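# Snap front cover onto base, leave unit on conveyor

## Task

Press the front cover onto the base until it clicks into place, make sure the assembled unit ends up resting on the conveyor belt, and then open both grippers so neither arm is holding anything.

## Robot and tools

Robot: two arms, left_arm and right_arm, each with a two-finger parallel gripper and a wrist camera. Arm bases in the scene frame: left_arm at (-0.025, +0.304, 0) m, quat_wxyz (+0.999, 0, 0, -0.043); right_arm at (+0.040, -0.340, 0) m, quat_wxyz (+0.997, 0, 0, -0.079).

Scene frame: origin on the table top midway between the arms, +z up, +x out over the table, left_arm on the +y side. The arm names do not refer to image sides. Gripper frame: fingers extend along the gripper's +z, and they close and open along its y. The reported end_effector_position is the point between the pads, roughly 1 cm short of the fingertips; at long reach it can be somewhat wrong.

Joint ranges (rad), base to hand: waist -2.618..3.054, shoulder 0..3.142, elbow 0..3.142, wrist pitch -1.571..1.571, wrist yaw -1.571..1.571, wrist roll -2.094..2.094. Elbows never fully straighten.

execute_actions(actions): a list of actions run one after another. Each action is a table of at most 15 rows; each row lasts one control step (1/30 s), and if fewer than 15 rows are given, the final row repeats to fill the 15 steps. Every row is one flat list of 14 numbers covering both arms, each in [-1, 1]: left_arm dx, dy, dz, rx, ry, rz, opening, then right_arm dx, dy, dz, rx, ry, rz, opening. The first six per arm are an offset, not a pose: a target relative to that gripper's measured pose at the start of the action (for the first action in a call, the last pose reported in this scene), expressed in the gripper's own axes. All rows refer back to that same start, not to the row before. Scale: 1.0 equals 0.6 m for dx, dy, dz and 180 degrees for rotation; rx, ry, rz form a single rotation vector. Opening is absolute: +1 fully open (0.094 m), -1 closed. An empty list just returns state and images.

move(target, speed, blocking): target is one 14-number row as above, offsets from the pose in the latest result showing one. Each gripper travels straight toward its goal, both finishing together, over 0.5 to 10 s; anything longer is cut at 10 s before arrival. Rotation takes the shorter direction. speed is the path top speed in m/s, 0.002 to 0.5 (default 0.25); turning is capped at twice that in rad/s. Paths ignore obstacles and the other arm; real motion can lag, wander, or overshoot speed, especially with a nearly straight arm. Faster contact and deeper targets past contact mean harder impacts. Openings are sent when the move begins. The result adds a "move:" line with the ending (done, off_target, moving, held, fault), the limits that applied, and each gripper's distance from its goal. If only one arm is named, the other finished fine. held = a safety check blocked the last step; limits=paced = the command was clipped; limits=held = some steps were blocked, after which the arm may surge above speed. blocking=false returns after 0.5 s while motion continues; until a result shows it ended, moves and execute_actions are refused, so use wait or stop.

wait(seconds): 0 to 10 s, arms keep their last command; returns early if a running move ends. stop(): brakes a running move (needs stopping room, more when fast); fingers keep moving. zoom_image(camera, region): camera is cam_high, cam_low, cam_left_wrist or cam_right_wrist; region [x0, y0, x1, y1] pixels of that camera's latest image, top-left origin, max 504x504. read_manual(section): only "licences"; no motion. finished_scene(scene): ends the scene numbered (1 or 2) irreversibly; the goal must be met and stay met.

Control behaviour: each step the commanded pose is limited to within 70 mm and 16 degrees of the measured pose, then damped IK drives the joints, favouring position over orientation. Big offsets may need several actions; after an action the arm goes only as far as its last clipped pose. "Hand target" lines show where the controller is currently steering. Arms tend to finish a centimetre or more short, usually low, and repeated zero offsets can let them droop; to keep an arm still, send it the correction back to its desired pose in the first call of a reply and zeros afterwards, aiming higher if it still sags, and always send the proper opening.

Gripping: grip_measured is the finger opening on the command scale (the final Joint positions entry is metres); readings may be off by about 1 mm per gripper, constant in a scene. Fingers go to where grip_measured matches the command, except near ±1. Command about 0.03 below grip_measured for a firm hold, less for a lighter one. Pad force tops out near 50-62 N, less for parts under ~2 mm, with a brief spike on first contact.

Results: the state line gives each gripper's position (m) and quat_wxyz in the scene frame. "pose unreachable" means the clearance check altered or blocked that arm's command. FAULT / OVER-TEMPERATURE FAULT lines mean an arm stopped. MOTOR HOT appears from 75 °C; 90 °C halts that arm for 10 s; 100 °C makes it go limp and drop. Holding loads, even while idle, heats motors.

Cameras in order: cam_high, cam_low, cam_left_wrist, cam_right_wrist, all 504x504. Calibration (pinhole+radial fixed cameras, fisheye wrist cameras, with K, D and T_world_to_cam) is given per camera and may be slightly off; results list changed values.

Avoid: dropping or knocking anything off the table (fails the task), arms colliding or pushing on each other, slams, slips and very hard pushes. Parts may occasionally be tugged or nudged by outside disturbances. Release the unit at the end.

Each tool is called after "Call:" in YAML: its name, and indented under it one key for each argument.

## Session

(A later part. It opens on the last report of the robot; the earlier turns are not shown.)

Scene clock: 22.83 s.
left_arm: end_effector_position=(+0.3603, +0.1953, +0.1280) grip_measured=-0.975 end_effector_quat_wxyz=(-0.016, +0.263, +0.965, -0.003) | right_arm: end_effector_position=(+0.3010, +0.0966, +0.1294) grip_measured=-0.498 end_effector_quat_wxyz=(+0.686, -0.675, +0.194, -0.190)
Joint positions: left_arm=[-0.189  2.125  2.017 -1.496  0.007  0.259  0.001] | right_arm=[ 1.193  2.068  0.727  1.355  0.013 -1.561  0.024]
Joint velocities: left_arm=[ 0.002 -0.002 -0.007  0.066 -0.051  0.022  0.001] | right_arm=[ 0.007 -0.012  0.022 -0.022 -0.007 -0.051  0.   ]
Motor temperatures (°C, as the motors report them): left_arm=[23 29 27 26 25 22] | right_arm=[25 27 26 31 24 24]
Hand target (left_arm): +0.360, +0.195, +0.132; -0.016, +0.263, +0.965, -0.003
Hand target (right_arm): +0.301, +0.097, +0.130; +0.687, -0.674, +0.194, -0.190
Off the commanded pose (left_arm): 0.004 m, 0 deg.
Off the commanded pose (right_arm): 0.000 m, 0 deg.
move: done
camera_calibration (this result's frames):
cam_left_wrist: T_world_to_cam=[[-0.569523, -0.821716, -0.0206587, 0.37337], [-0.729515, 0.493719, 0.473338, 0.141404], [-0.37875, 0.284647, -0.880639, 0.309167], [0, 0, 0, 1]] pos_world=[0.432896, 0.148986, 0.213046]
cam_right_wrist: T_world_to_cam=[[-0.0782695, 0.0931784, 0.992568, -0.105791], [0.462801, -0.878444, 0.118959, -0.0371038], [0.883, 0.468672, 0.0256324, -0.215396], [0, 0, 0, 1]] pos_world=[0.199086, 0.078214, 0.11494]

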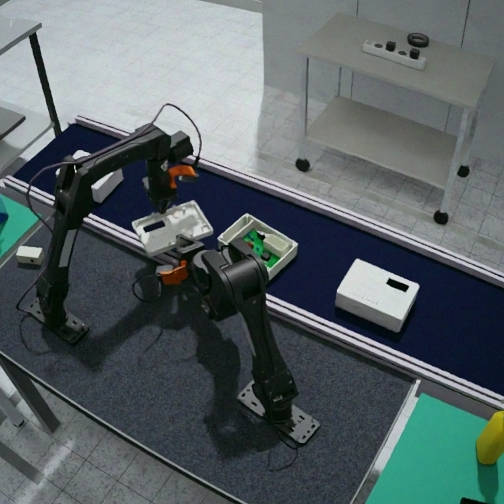

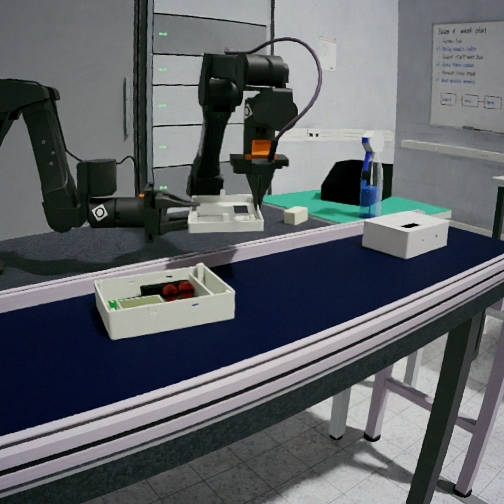

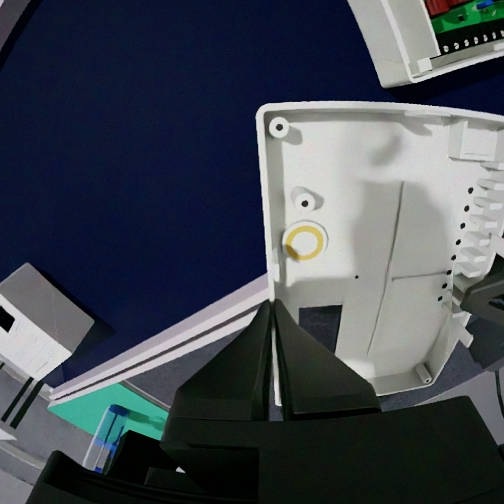

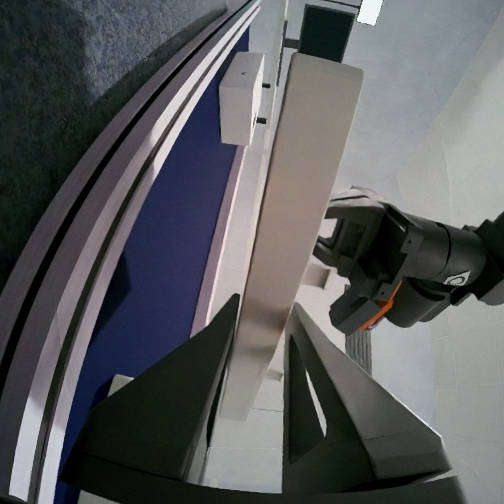

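Call:
move:
  target: [0,0,-0.006,0,0,0,-1,0,0.008,0.0,0,0,0,-0.78]
  speed: 0.05

Call:
move:
  target: [0,0,0,0,0,0,-0.6,0,0,0.0,0,0,0,-0.78]
  speed: 0.05

Scene clock: 23.70 s.
left_arm: end_effector_position=(+0.3603, +0.1952, +0.1280) grip_measured=-0.975 end_effector_quat_wxyz=(-0.016, +0.263, +0.965, -0.004) | right_arm: end_effector_position=(+0.3012, +0.0966, +0.1273) grip_measured=-0.638 end_effector_quat_wxyz=(+0.686, -0.675, +0.194, -0.190)
Joint positions: left_arm=[-0.189  2.125  2.017 -1.496  0.007  0.259  0.001] | right_arm=[ 1.193  2.074  0.727  1.359  0.014 -1.561  0.017]
Joint velocities: left_arm=[ 0.002 -0.007 -0.007  0.022 -0.007  0.007 -0.   ] | right_arm=[-0.017 -0.012  0.012  0.007 -0.007 -0.037 -0.   ]
Motor temperatures (°C, as the motors report them): left_arm=[23 29 27 26 25 22] | right_arm=[25 27 26 31 24 24]
Hand target (left_arm): +0.360, +0.195, +0.132; -0.016, +0.263, +0.965, -0.003
Hand target (right_arm): +0.301, +0.097, +0.125; +0.686, -0.675, +0.194, -0.190
Off the commanded pose (left_arm): 0.004 m, 0 deg.
Off the commanded pose (right_arm): 0.003 m, 0 deg.
move: done
camera_calibration (this result's frames):
cam_left_wrist: T_world_to_cam=[[-0.569515, -0.821731, -0.0202984, 0.373259], [-0.729473, 0.493884, 0.473232, 0.141389], [-0.378844, 0.284319, -0.880704, 0.309285], [0, 0, 0, 1]] pos_world=[0.432887, 0.148953, 0.213056]
cam_right_wrist: T_world_to_cam=[[-0.076706, 0.0949871, 0.992519, -0.104305], [0.462314, -0.878584, 0.119813, -0.0368902], [0.883392, 0.468046, 0.0234788, -0.215236], [0, 0, 0, 1]] pos_world=[0.199192, 0.0782368, 0.112998]

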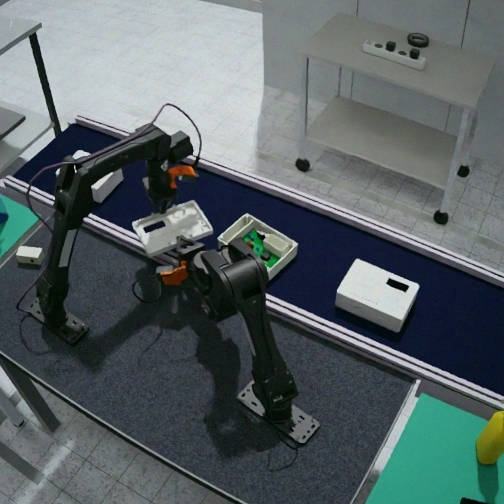

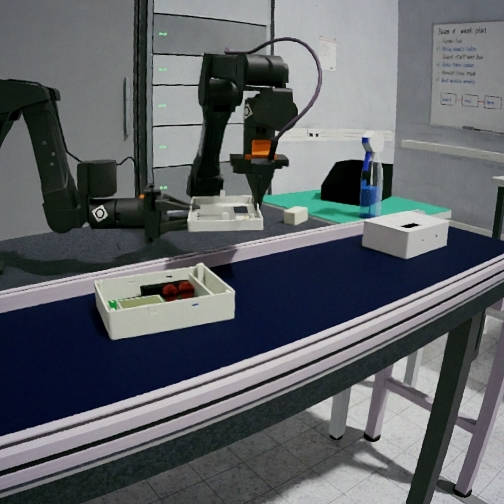

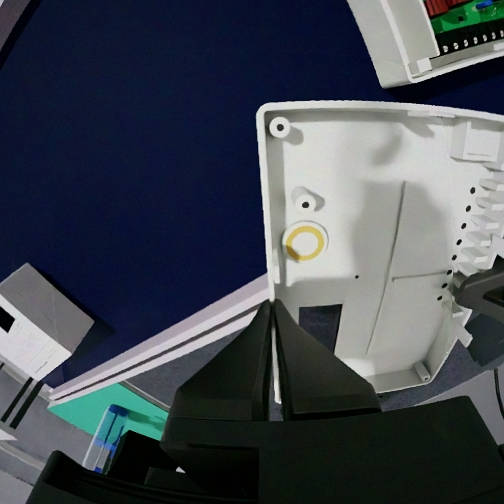

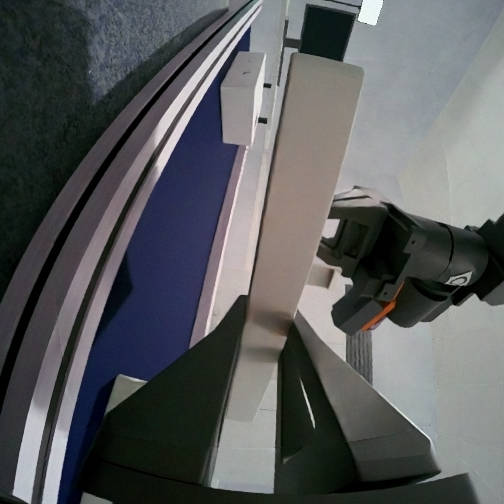

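Scene clock: 24.20 s.
left_arm: end_effector_position=(+0.3603, +0.1952, +0.1280) grip_measured=-0.603 end_effector_quat_wxyz=(-0.016, +0.263, +0.965, -0.004) | right_arm: end_effector_position=(+0.3012, +0.0966, +0.1239) grip_measured=-0.638 end_effector_quat_wxyz=(+0.681, -0.680, +0.195, -0.189)
Joint positions: left_arm=[-0.189  2.125  2.017 -1.496  0.007  0.259  0.019] | right_arm=[ 1.193  2.074  0.727  1.346  0.014 -1.561  0.017]
Joint velocities: left_arm=[ 0.007 -0.007 -0.002  0.022 -0.051  0.037 -0.001] | right_arm=[ 0.002 -0.012 -0.002 -0.022 -0.022  0.007 -0.001]
Motor temperatures (°C, as the motors report them): left_arm=[23 29 27 26 25 22] | right_arm=[25 27 26 31 24 24]
Hand target (left_arm): +0.360, +0.195, +0.128; -0.016, +0.263, +0.965, -0.004
Hand target (right_arm): +0.301, +0.097, +0.127; +0.686, -0.675, +0.194, -0.190
Off the commanded pose (left_arm): 0.000 m, 0 deg.
Off the commanded pose (right_arm): 0.003 m, 1 deg.
move: done
camera_calibration (this result's frames):
cam_left_wrist: T_world_to_cam=[[-0.569515, -0.821731, -0.0202984, 0.373259], [-0.729473, 0.493884, 0.473232, 0.141389], [-0.378844, 0.284319, -0.880704, 0.309285], [0, 0, 0, 1]] pos_world=[0.432887, 0.148953, 0.213056]
cam_right_wrist: T_world_to_cam=[[-0.07026, 0.106573, 0.991819, -0.103985], [0.463114, -0.877144, 0.127057, -0.0377624], [0.883509, 0.468253, 0.0122727, -0.213837], [0, 0, 0, 1]] pos_world=[0.19911, 0.078089, 0.110557]

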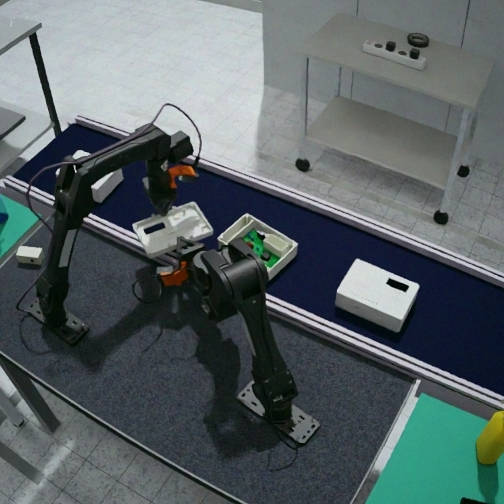

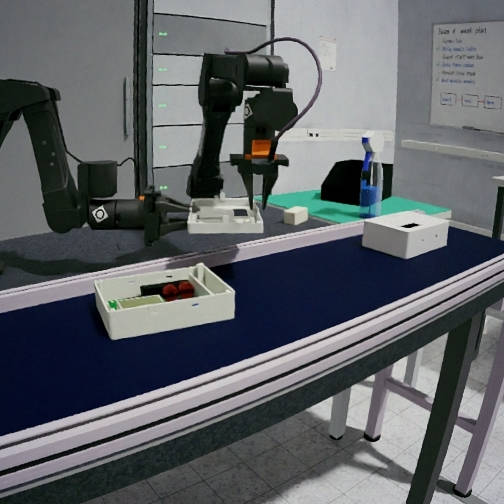

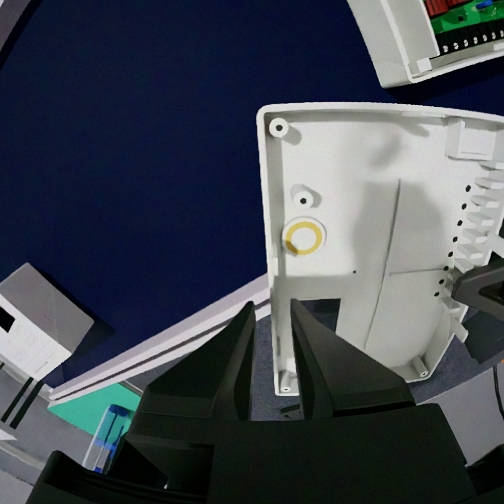

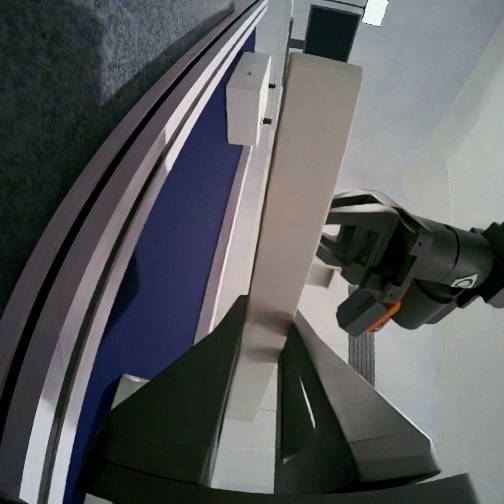

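Call:
move:
  target: [0,0,-0.09,0,0,0,-0.6,0,-0.005,0.0,0,0,0,-0.78]
  speed: 0.15

Call:
move:
  target: [0,0.22,0,0,0,0,-1,0,-0.14,-0.1,0,0,0,-0.78]
  speed: 0.15

Call:
move:
  target: [0,0,0,0,0,0,-1,0,0,0,0,0,0.5,-0.78]
  speed: 0.4

Scene clock: 25.30 s.
left_arm: end_effector_position=(+0.3635, +0.1943, +0.1743) grip_measured=-0.603 end_effector_quat_wxyz=(+0.036, +0.263, +0.964, -0.004) | right_arm: end_effector_position=(+0.3011, +0.0965, +0.1175) grip_measured=-0.638 end_effector_quat_wxyz=(+0.672, -0.689, +0.198, -0.186)
Joint positions: left_arm=[-0.189  2.061  2.105 -1.543  0.007  0.259  0.019] | right_arm=[ 1.193  2.074  0.727  1.32   0.014 -1.561  0.017]
Joint velocities: left_arm=[-0.007  0.002 -0.007  0.037 -0.022 -0.037 -0.   ] | right_arm=[-0.032 -0.012  0.017 -0.022 -0.066 -0.051 -0.   ]
Motor temperatures (°C, as the motors report them): left_arm=[23 29 27 26 25 22] | right_arm=[25 27 26 31 24 24]
Hand target (left_arm): +0.362, +0.194, +0.182; +0.042, +0.264, +0.964, -0.004
Hand target (right_arm): +0.301, +0.097, +0.127; +0.681, -0.680, +0.195, -0.189
Off the commanded pose (left_arm): 0.008 m, 6 deg.
Off the commanded pose (right_arm): 0.009 m, 1 deg.
joint sent to its limit (left arm) — the command would take joint 4 (wrist pitch) past its lower limit, so that joint was sent only as far as its limit.
move: off_target (left_arm)
camera_calibration (this result's frames):
cam_left_wrist: T_world_to_cam=[[-0.565781, -0.822778, -0.0541124, 0.380027], [-0.772478, 0.505951, 0.383785, 0.151163], [-0.288392, 0.258939, -0.921836, 0.330723], [0, 0, 0, 1]] pos_world=[0.42716, 0.15056, 0.267422]
cam_right_wrist: T_world_to_cam=[[-0.0571256, 0.12867, 0.990041, -0.103463], [0.464887, -0.874161, 0.140434, -0.0393863], [0.883525, 0.46828, -0.00988027, -0.211081], [0, 0, 0, 1]] pos_world=[0.198895, 0.0777273, 0.105878]

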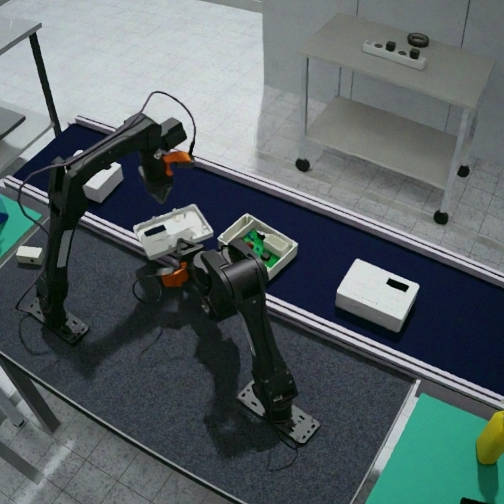

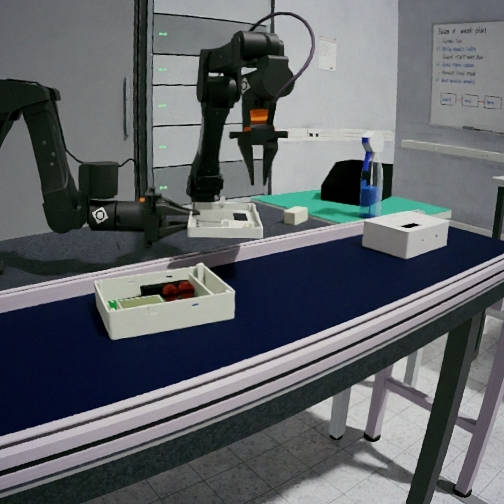

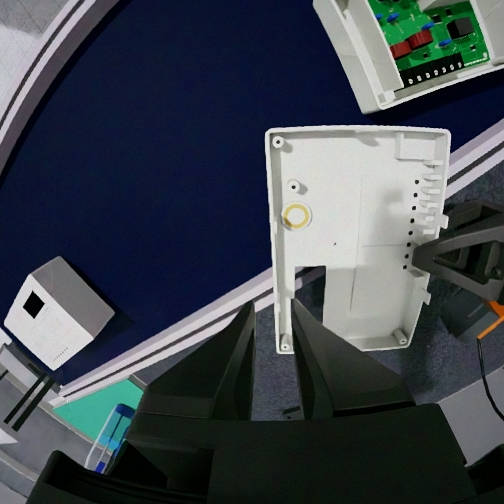

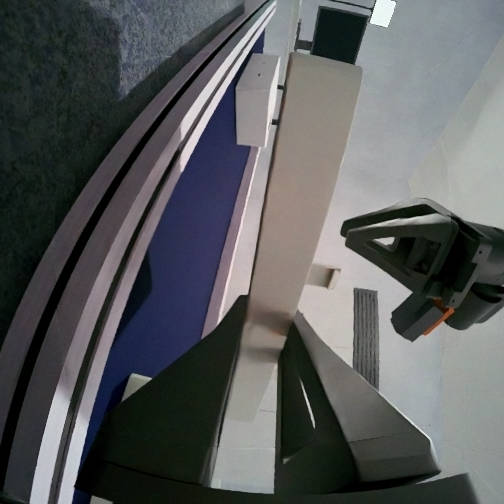

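Scene clock: 26.87 s.
left_arm: end_effector_position=(+0.4298, +0.3121, +0.1736) grip_measured=-0.996 end_effector_quat_wxyz=(+0.076, +0.259, +0.963, +0.016) | right_arm: end_effector_position=(+0.2738, +0.0505, +0.1960) grip_measured=-0.638 end_effector_quat_wxyz=(+0.664, -0.697, +0.200, -0.184)
Joint positions: left_arm=[ 0.106  2.231  2.364 -1.548  0.011  0.544  0.   ] | right_arm=[ 1.193  1.587  0.586  0.95   0.014 -1.561  0.017]
Joint velocities: left_arm=[-0.012 -0.007  0.007 -0.081  0.007 -0.037 -0.001] | right_arm=[-0.002  0.002  0.007  0.007  0.007 -0.007  0.   ]
Motor temperatures (°C, as the motors report them): left_arm=[23 29 27 26 25 22] | right_arm=[25 27 26 32 24 24]
Hand target (left_arm): +0.431, +0.309, +0.177; +0.082, +0.263, +0.961, +0.010
Hand target (right_arm): +0.273, +0.046, +0.204; +0.672, -0.689, +0.198, -0.186
Off the commanded pose (left_arm): 0.005 m, 5 deg.
Off the commanded pose (right_arm): 0.008 m, 1 deg.
joint sent to its limit (left arm) — the command would take joint 4 (wrist pitch) past its lower limit, so that joint was sent only as far as its limit.
move: off_target (left_arm)
camera_calibration (this result's frames):
cam_left_wrist: T_world_to_cam=[[-0.549588, -0.827023, -0.118266, 0.519934], [-0.809149, 0.491703, 0.321723, 0.173991], [-0.207921, 0.27251, -0.939419, 0.282973], [0, 0, 0, 1]] pos_world=[0.48537, 0.267332, 0.271344]
cam_right_wrist: T_world_to_cam=[[-0.0449818, 0.149102, 0.987798, -0.180728], [0.466687, -0.871133, 0.152744, -0.0809678], [0.883278, 0.467864, -0.0303988, -0.160497], [0, 0, 0, 1]] pos_world=[0.171421, 0.0315039, 0.186011]

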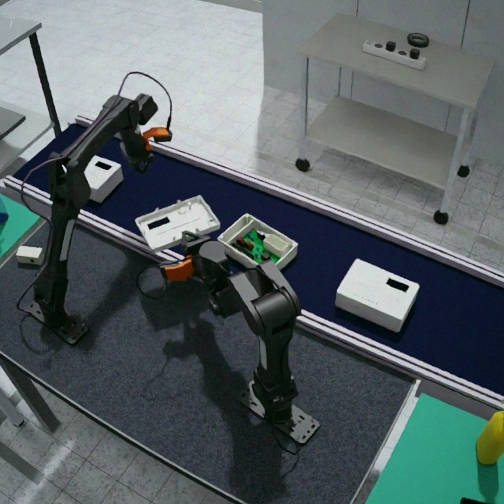

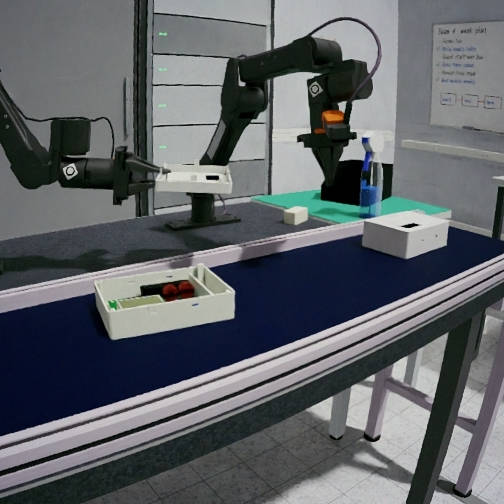

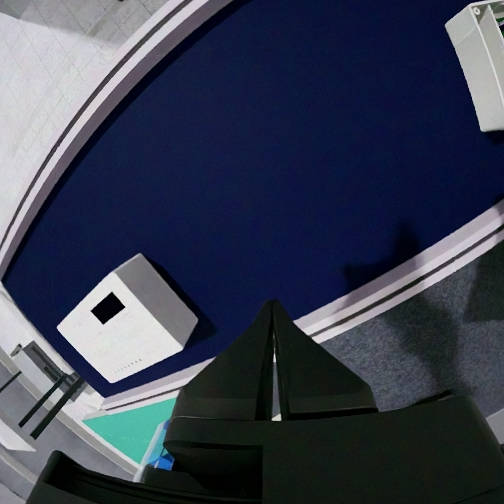

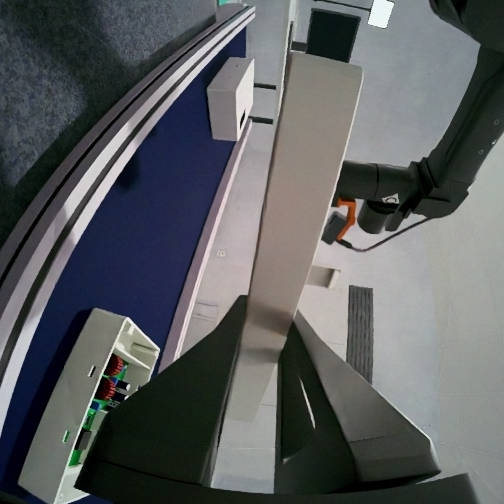

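Scene clock: 29.50 s.
left_arm: end_effector_position=(+0.4298, +0.3121, +0.1736) grip_measured=-0.996 end_effector_quat_wxyz=(+0.076, +0.259, +0.963, +0.016) | right_arm: end_effector_position=(+0.2737, +0.0502, +0.1914) grip_measured=-0.640 end_effector_quat_wxyz=(+0.596, -0.359, +0.637, +0.332)
Joint positions: left_arm=[ 0.106  2.231  2.364 -1.548  0.011  0.544  0.   ] | right_arm=[ 1.193  1.587  0.586  0.931  0.014 -0.004  0.017]
Joint velocities: left_arm=[ 0.002 -0.012  0.012 -0.022 -0.051 -0.007  0.001] | right_arm=[-0.012  0.007 -0.007  0.007 -0.022 -0.051  0.   ]
Motor temperatures (°C, as the motors report them): left_arm=[23 29 27 26 25 22] | right_arm=[25 28 26 32 24 24]
Hand target (left_arm): +0.430, +0.312, +0.174; +0.076, +0.259, +0.963, +0.016
Hand target (right_arm): +0.274, +0.050, +0.196; +0.599, -0.351, +0.634, +0.339
Off the commanded pose (left_arm): 0.000 m, 0 deg.
Off the commanded pose (right_arm): 0.005 m, 1 deg.
move: done
camera_calibration (this result's frames):
cam_left_wrist: T_world_to_cam=[[-0.549588, -0.827023, -0.118266, 0.519934], [-0.809149, 0.491703, 0.321723, 0.173991], [-0.207921, 0.27251, -0.939419, 0.282973], [0, 0, 0, 1]] pos_world=[0.48537, 0.267332, 0.271344]
cam_right_wrist: T_world_to_cam=[[0.876405, -0.46469, 0.126401, -0.232623], [-0.17602, -0.553417, -0.814092, 0.264592], [0.448253, 0.691225, -0.566813, 0.050118], [0, 0, 0, 1]] pos_world=[0.22798, 0.00368919, 0.273214]

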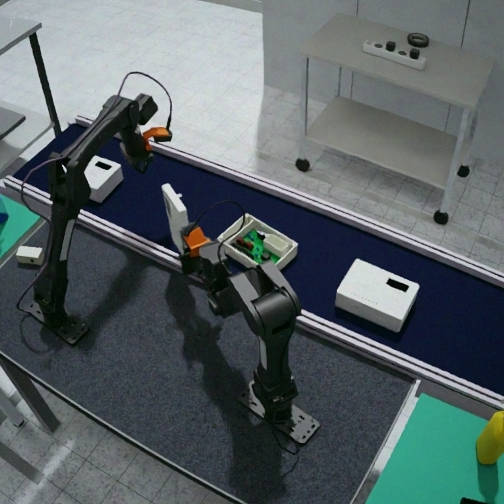

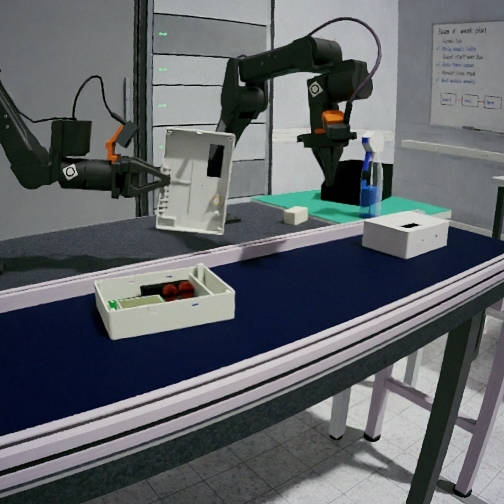

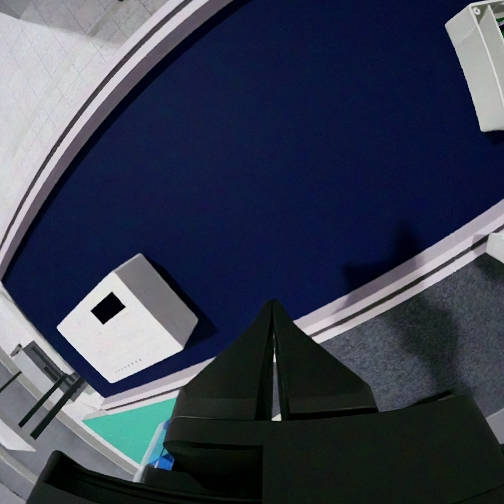

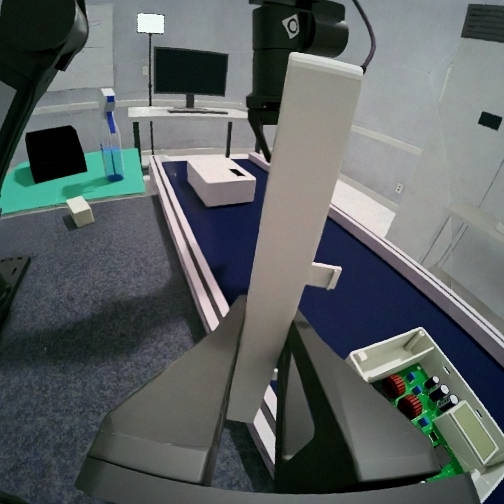

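Call:
move:
  target: [0,0,0,0,0,0,-1,0.086,-0.262,-0.021,0.287,-0.316,0.446,-0.78]
  speed: 0.4

Scene clock: 33.40 s.
left_arm: end_effector_position=(+0.4298, +0.3121, +0.1736) grip_measured=-0.996 end_effector_quat_wxyz=(+0.076, +0.259, +0.963, +0.016) | right_arm: end_effector_position=(+0.3919, -0.0446, +0.1203) grip_measured=-0.640 end_effector_quat_wxyz=(+0.546, +0.534, +0.476, +0.436)
Joint positions: left_arm=[ 0.106  2.231  2.364 -1.548  0.011  0.544  0.   ] | right_arm=[1.231 2.14  0.907 1.161 1.24  1.587 0.017]
Joint velocities: left_arm=[-0.012 -0.002  0.007  0.051 -0.007 -0.051  0.001] | right_arm=[-0.007 -0.012  0.022 -0.081 -0.007  0.022  0.001]
Motor temperatures (°C, as the motors report them): left_arm=[23 30 27 26 25 22] | right_arm=[25 28 26 32 24 24]
Hand target (left_arm): +0.430, +0.312, +0.174; +0.076, +0.259, +0.963, +0.016
Hand target (right_arm): +0.397, -0.046, +0.139; +0.545, +0.547, +0.454, +0.446
Off the commanded pose (left_arm): 0.000 m, 0 deg.
Off the commanded pose (right_arm): 0.023 m, 4 deg.
move: off_target (right_arm)
camera_calibration (this result's frames):
cam_left_wrist: T_world_to_cam=[[-0.549588, -0.827023, -0.118266, 0.519934], [-0.809149, 0.491703, 0.321723, 0.173991], [-0.207921, 0.27251, -0.939419, 0.282973], [0, 0, 0, 1]] pos_world=[0.48537, 0.267332, 0.271344]
cam_right_wrist: T_world_to_cam=[[-0.000451532, -0.179944, -0.983677, 0.11861], [-0.360869, 0.917423, -0.167658, 0.235232], [0.932617, 0.354902, -0.0653503, -0.242766], [0, 0, 0, 1]] pos_world=[0.311349, -0.108306, 0.140248]

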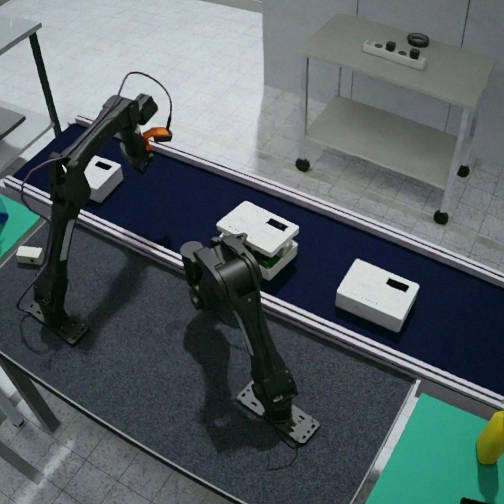

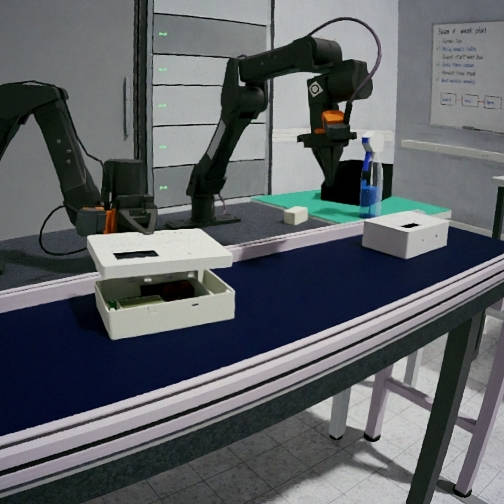

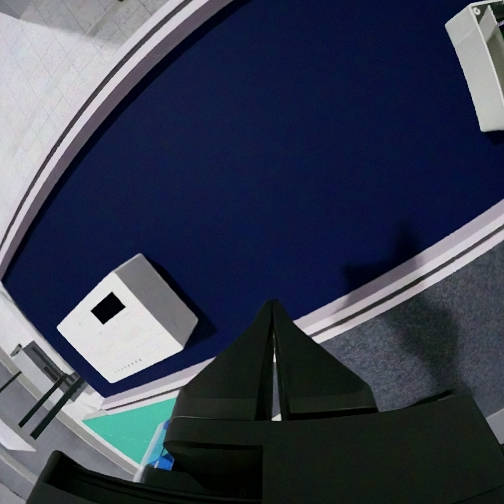

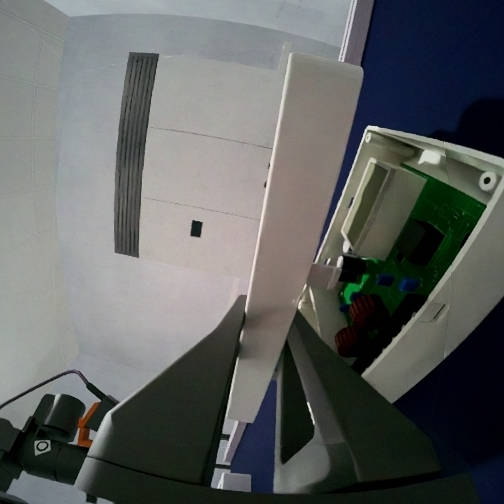

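Call:
move:
  target: [-0.196,-0.368,-0.007,0,0,0,-1,0,0.017,0.01,0,0,0.03,-0.78]
  speed: 0.3

Scene clock: 35.20 s.
left_arm: end_effector_position=(+0.4128, +0.0551, +0.1703) grip_measured=-0.996 end_effector_quat_wxyz=(+0.131, +0.270, +0.954, -0.005) | right_arm: end_effector_position=(+0.3920, -0.0433, +0.1175) grip_measured=-0.640 end_effector_quat_wxyz=(+0.527, +0.550, +0.462, +0.454)
Joint positions: left_arm=[-0.453  2.411  2.647 -1.55  -0.057  0.02   0.   ] | right_arm=[1.231 2.14  0.907 1.14  1.232 1.672 0.017]
Joint velocities: left_arm=[-0.002 -0.007  0.002 -0.022 -0.066 -0.007 -0.   ] | right_arm=[ 0.007 -0.007  0.007  0.022 -0.037 -0.022 -0.   ]
Motor temperatures (°C, as the motors report them): left_arm=[23 30 27 26 25 22] | right_arm=[25 28 26 32 24 24]
Hand target (left_arm): +0.417, +0.060, +0.174; +0.137, +0.259, +0.956, -0.001
Hand target (right_arm): +0.398, -0.045, +0.130; +0.525, +0.556, +0.450, +0.462
Off the commanded pose (left_arm): 0.013 m, 7 deg.
Off the commanded pose (right_arm): 0.014 m, 2 deg.
joint sent to its limit (left arm) — the command would take joint 4 (wrist pitch) past its lower limit, so that joint was sent only as far as its limit.
move: off_target (left_arm, right_arm)
camera_calibration (this result's frames):
cam_left_wrist: T_world_to_cam=[[-0.564265, -0.817537, -0.115059, 0.302637], [-0.818288, 0.535313, 0.209391, 0.308176], [-0.109592, 0.212304, -0.971039, 0.314445], [0, 0, 0, 1]] pos_world=[0.457405, 0.0156888, 0.27563]
cam_right_wrist: T_world_to_cam=[[0.00366662, -0.11446, -0.993421, 0.118387], [-0.365957, 0.924361, -0.107853, 0.228906], [0.930624, 0.363945, -0.0384981, -0.245506], [0, 0, 0, 1]] pos_world=[0.31181, -0.10869, 0.132845]

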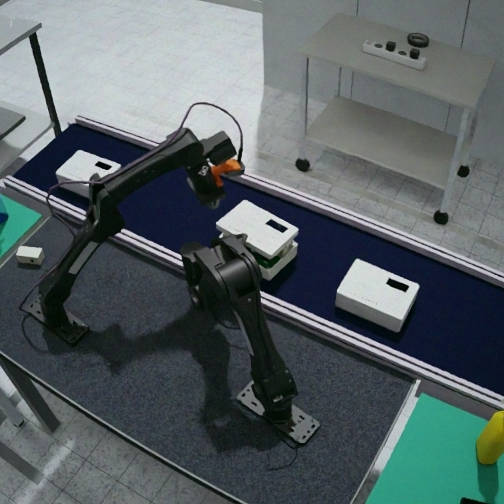

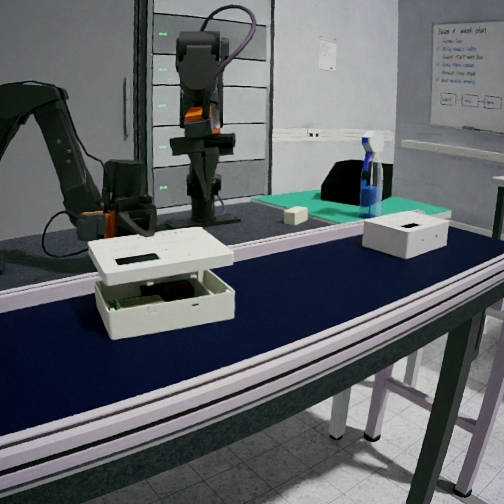

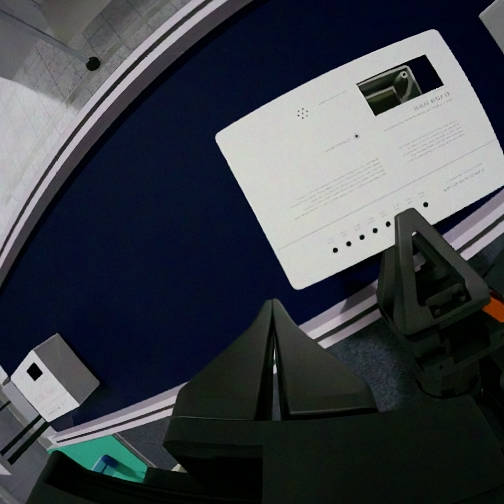

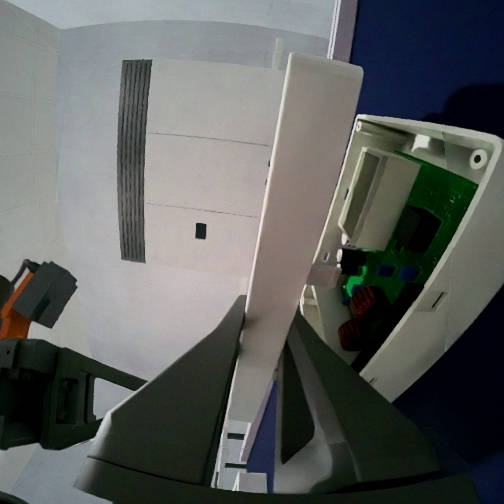

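Call:
move:
  target: [0,0,-0.01,0,0,0,-1,0.005,-0.02,0.012,0,0,0.005,-0.78]
  speed: 0.05

Call:
zoom_image:
  camera: "cam_low"
  region: [70, 210, 250, 350]

Call:
zoom_image:
  camera: "cam_high"
  region: [190, 180, 320, 300]

Scene clock: 36.13 s.
left_arm: end_effector_position=(+0.4128, +0.0551, +0.1703) grip_measured=-0.996 end_effector_quat_wxyz=(+0.131, +0.269, +0.954, -0.005) | right_arm: end_effector_position=(+0.3921, -0.0421, +0.0998) grip_measured=-0.640 end_effector_quat_wxyz=(+0.527, +0.547, +0.472, +0.448)
Joint positions: left_arm=[-0.453  2.411  2.647 -1.55  -0.057  0.019  0.   ] | right_arm=[1.231 2.188 0.907 1.155 1.224 1.683 0.017]
Joint velocities: left_arm=[-0.002 -0.007 -0.012 -0.037  0.022 -0.081 -0.001] | right_arm=[-0.012 -0.002  0.022  0.022  0.007  0.11   0.002]
Motor temperatures (°C, as the motors report them): left_arm=[23 30 27 26 25 22] | right_arm=[25 28 26 32 24 24]
Hand target (left_arm): +0.411, +0.056, +0.176; +0.134, +0.270, +0.953, -0.006
Hand target (right_arm): +0.399, -0.041, +0.105; +0.524, +0.554, +0.457, +0.458
Off the commanded pose (left_arm): 0.006 m, 0 deg.
Off the commanded pose (right_arm): 0.009 m, 2 deg.
joint sent to its limit (left arm) — the command would take joint 4 (wrist pitch) past its lower limit, so that joint was sent only as far as its limit.
move: done
camera_calibration (this result's frames):
cam_left_wrist: T_world_to_cam=[[-0.563074, -0.818411, -0.114682, 0.302129], [-0.81905, 0.534186, 0.209291, 0.308569], [-0.110025, 0.211776, -0.971105, 0.314663], [0, 0, 0, 1]] pos_world=[0.457476, 0.0157943, 0.275639]
cam_right_wrist: T_world_to_cam=[[-0.00990026, -0.13186, -0.991219, 0.105297], [-0.374589, 0.919576, -0.118588, 0.2302], [0.927138, 0.370126, -0.0584973, -0.243078], [0, 0, 0, 1]] pos_world=[0.312639, -0.107832, 0.117452]

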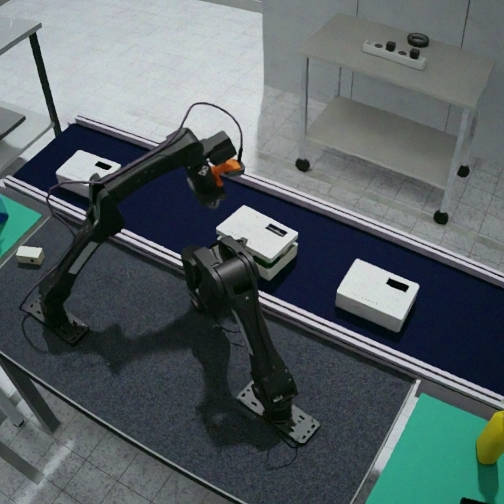

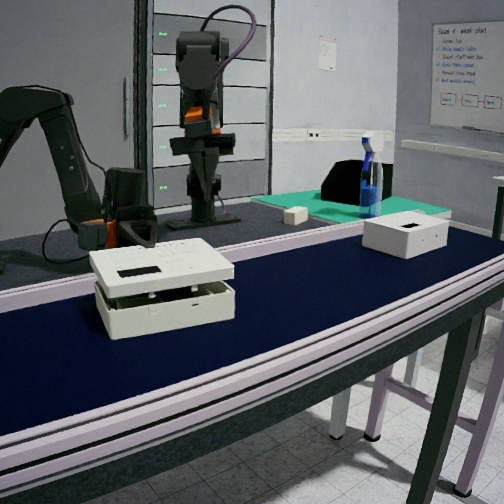

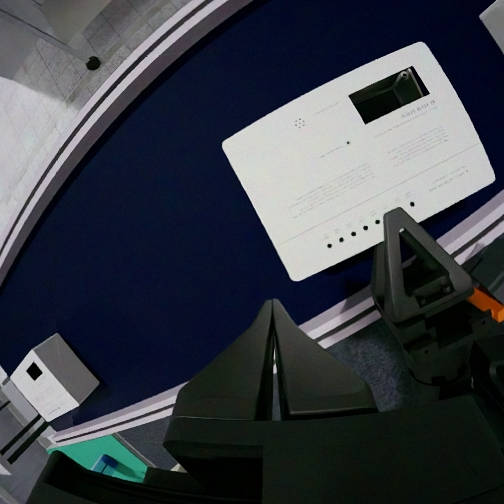

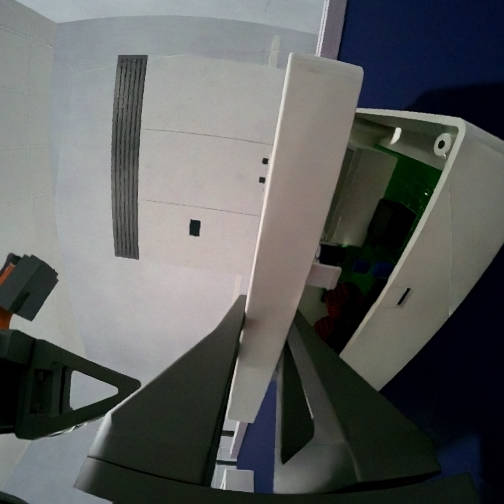

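Region (70, 210, 250, 350) of cam_low's 504x504 image, scaled by 2.800, with more detail than that image has.

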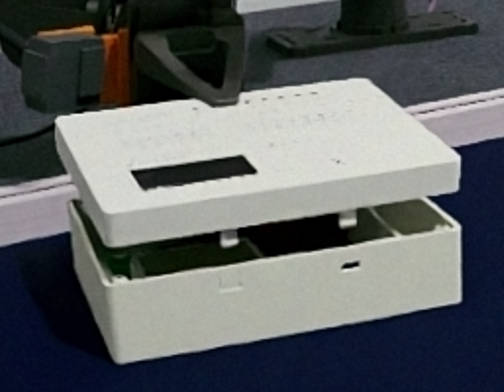

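Region (190, 180, 320, 300) of cam_high's 504x504 image, scaled by 3.877, with more detail than that image has; it fills the top 465 rows of this view, and the rest is white.

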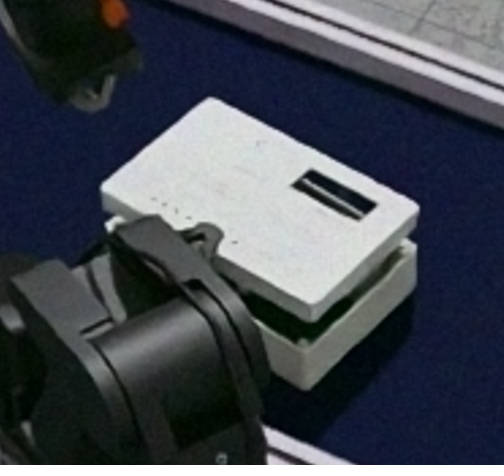

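Call:
move:
  target: [0,0,-0.01,0,0,0,-1,0.014,0.008,0.0,0,-0.025,0.012,-0.78]
  speed: 0.05

Call:
zoom_image:
  camera: "cam_low"
  region: [70, 210, 250, 350]

Call:
zoom_image:
  camera: "cam_high"
  region: [190, 180, 320, 300]

Scene clock: 37.93 s.
left_arm: end_effector_position=(+0.4128, +0.0551, +0.1703) grip_measured=-0.996 end_effector_quat_wxyz=(+0.131, +0.269, +0.954, -0.005) | right_arm: end_effector_position=(+0.3946, -0.0394, +0.1018) grip_measured=-0.640 end_effector_quat_wxyz=(+0.534, +0.569, +0.446, +0.437)
Joint positions: left_arm=[-0.453  2.411  2.647 -1.55  -0.057  0.019  0.   ] | right_arm=[1.238 2.201 0.978 1.053 1.295 1.756 0.017]
Joint velocities: left_arm=[-0.017 -0.012  0.002  0.037 -0.066 -0.051 -0.   ] | right_arm=[-0.012 -0.017  0.007 -0.125  0.051 -0.022 -0.   ]
Motor temperatures (°C, as the motors report them): left_arm=[23 30 27 26 25 22] | right_arm=[25 28 26 32 24 24]
Hand target (left_arm): +0.411, +0.056, +0.176; +0.134, +0.269, +0.954, -0.006
Hand target (right_arm): +0.393, -0.034, +0.105; +0.537, +0.572, +0.440, +0.437
Off the commanded pose (left_arm): 0.006 m, 0 deg.
Off the commanded pose (right_arm): 0.006 m, 1 deg.
joint sent to its limit (left arm) — the command would take joint 4 (wrist pitch) past its lower limit, so that joint was sent only as far as its limit.
move: done
camera_calibration (this result's frames):
cam_left_wrist: T_world_to_cam=[[-0.563074, -0.818411, -0.114682, 0.302129], [-0.81905, 0.534186, 0.209291, 0.308569], [-0.110025, 0.211776, -0.971105, 0.314663], [0, 0, 0, 1]] pos_world=[0.457476, 0.0157943, 0.275639]
cam_right_wrist: T_world_to_cam=[[-0.0158153, -0.103241, -0.994531, 0.111527], [-0.311926, 0.945525, -0.0931937, 0.202573], [0.949975, 0.308746, -0.0471574, -0.258922], [0, 0, 0, 1]] pos_world=[0.310921, -0.100082, 0.117586]

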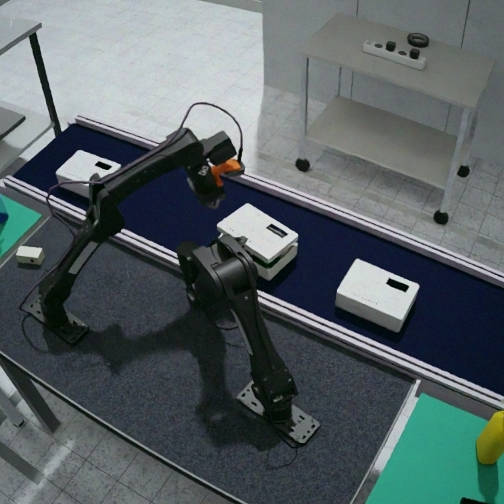

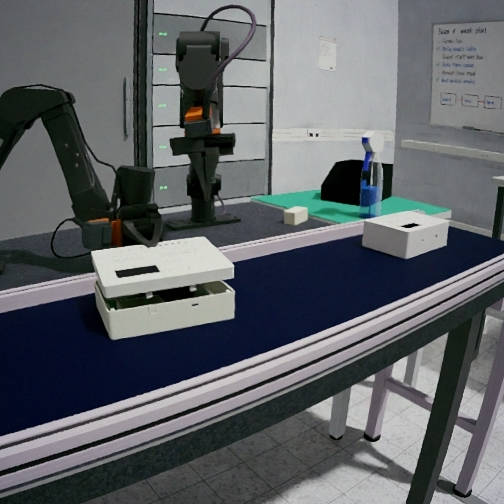

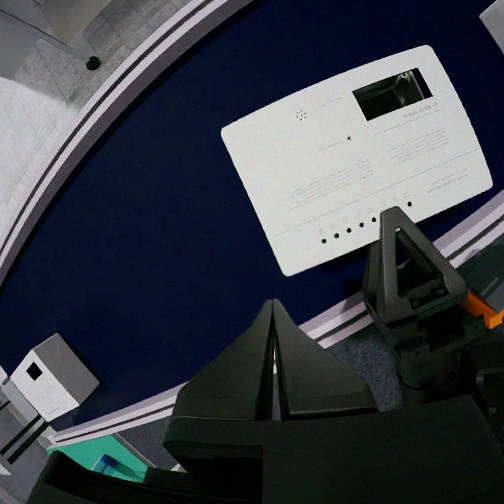

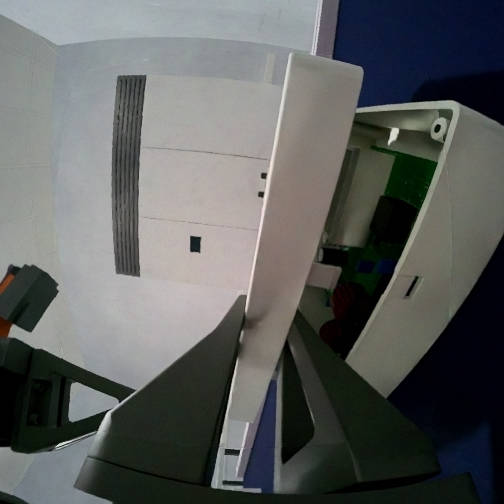

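Region (70, 210, 250, 350) of cam_low's 504x504 image, scaled by 2.800, with more detail than that image has.

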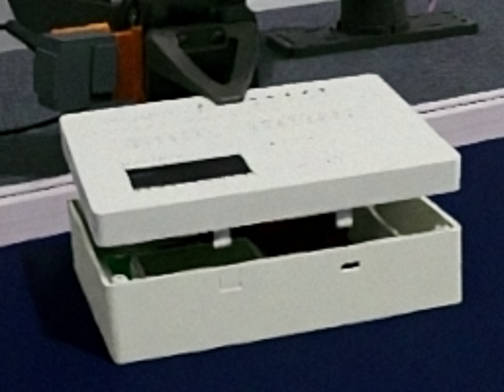

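Region (190, 180, 320, 300) of cam_high's 504x504 image, scaled by 3.877, with more detail than that image has; it fills the top 465 rows of this view, and the rest is white.

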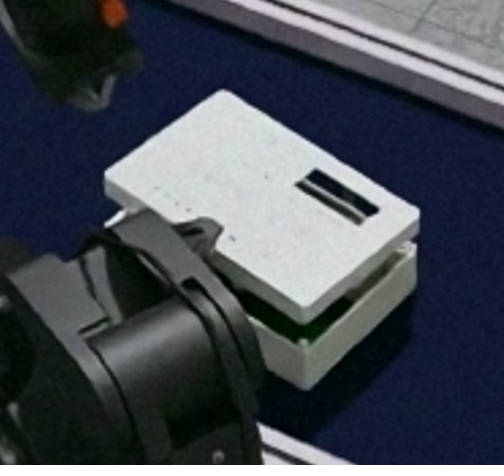

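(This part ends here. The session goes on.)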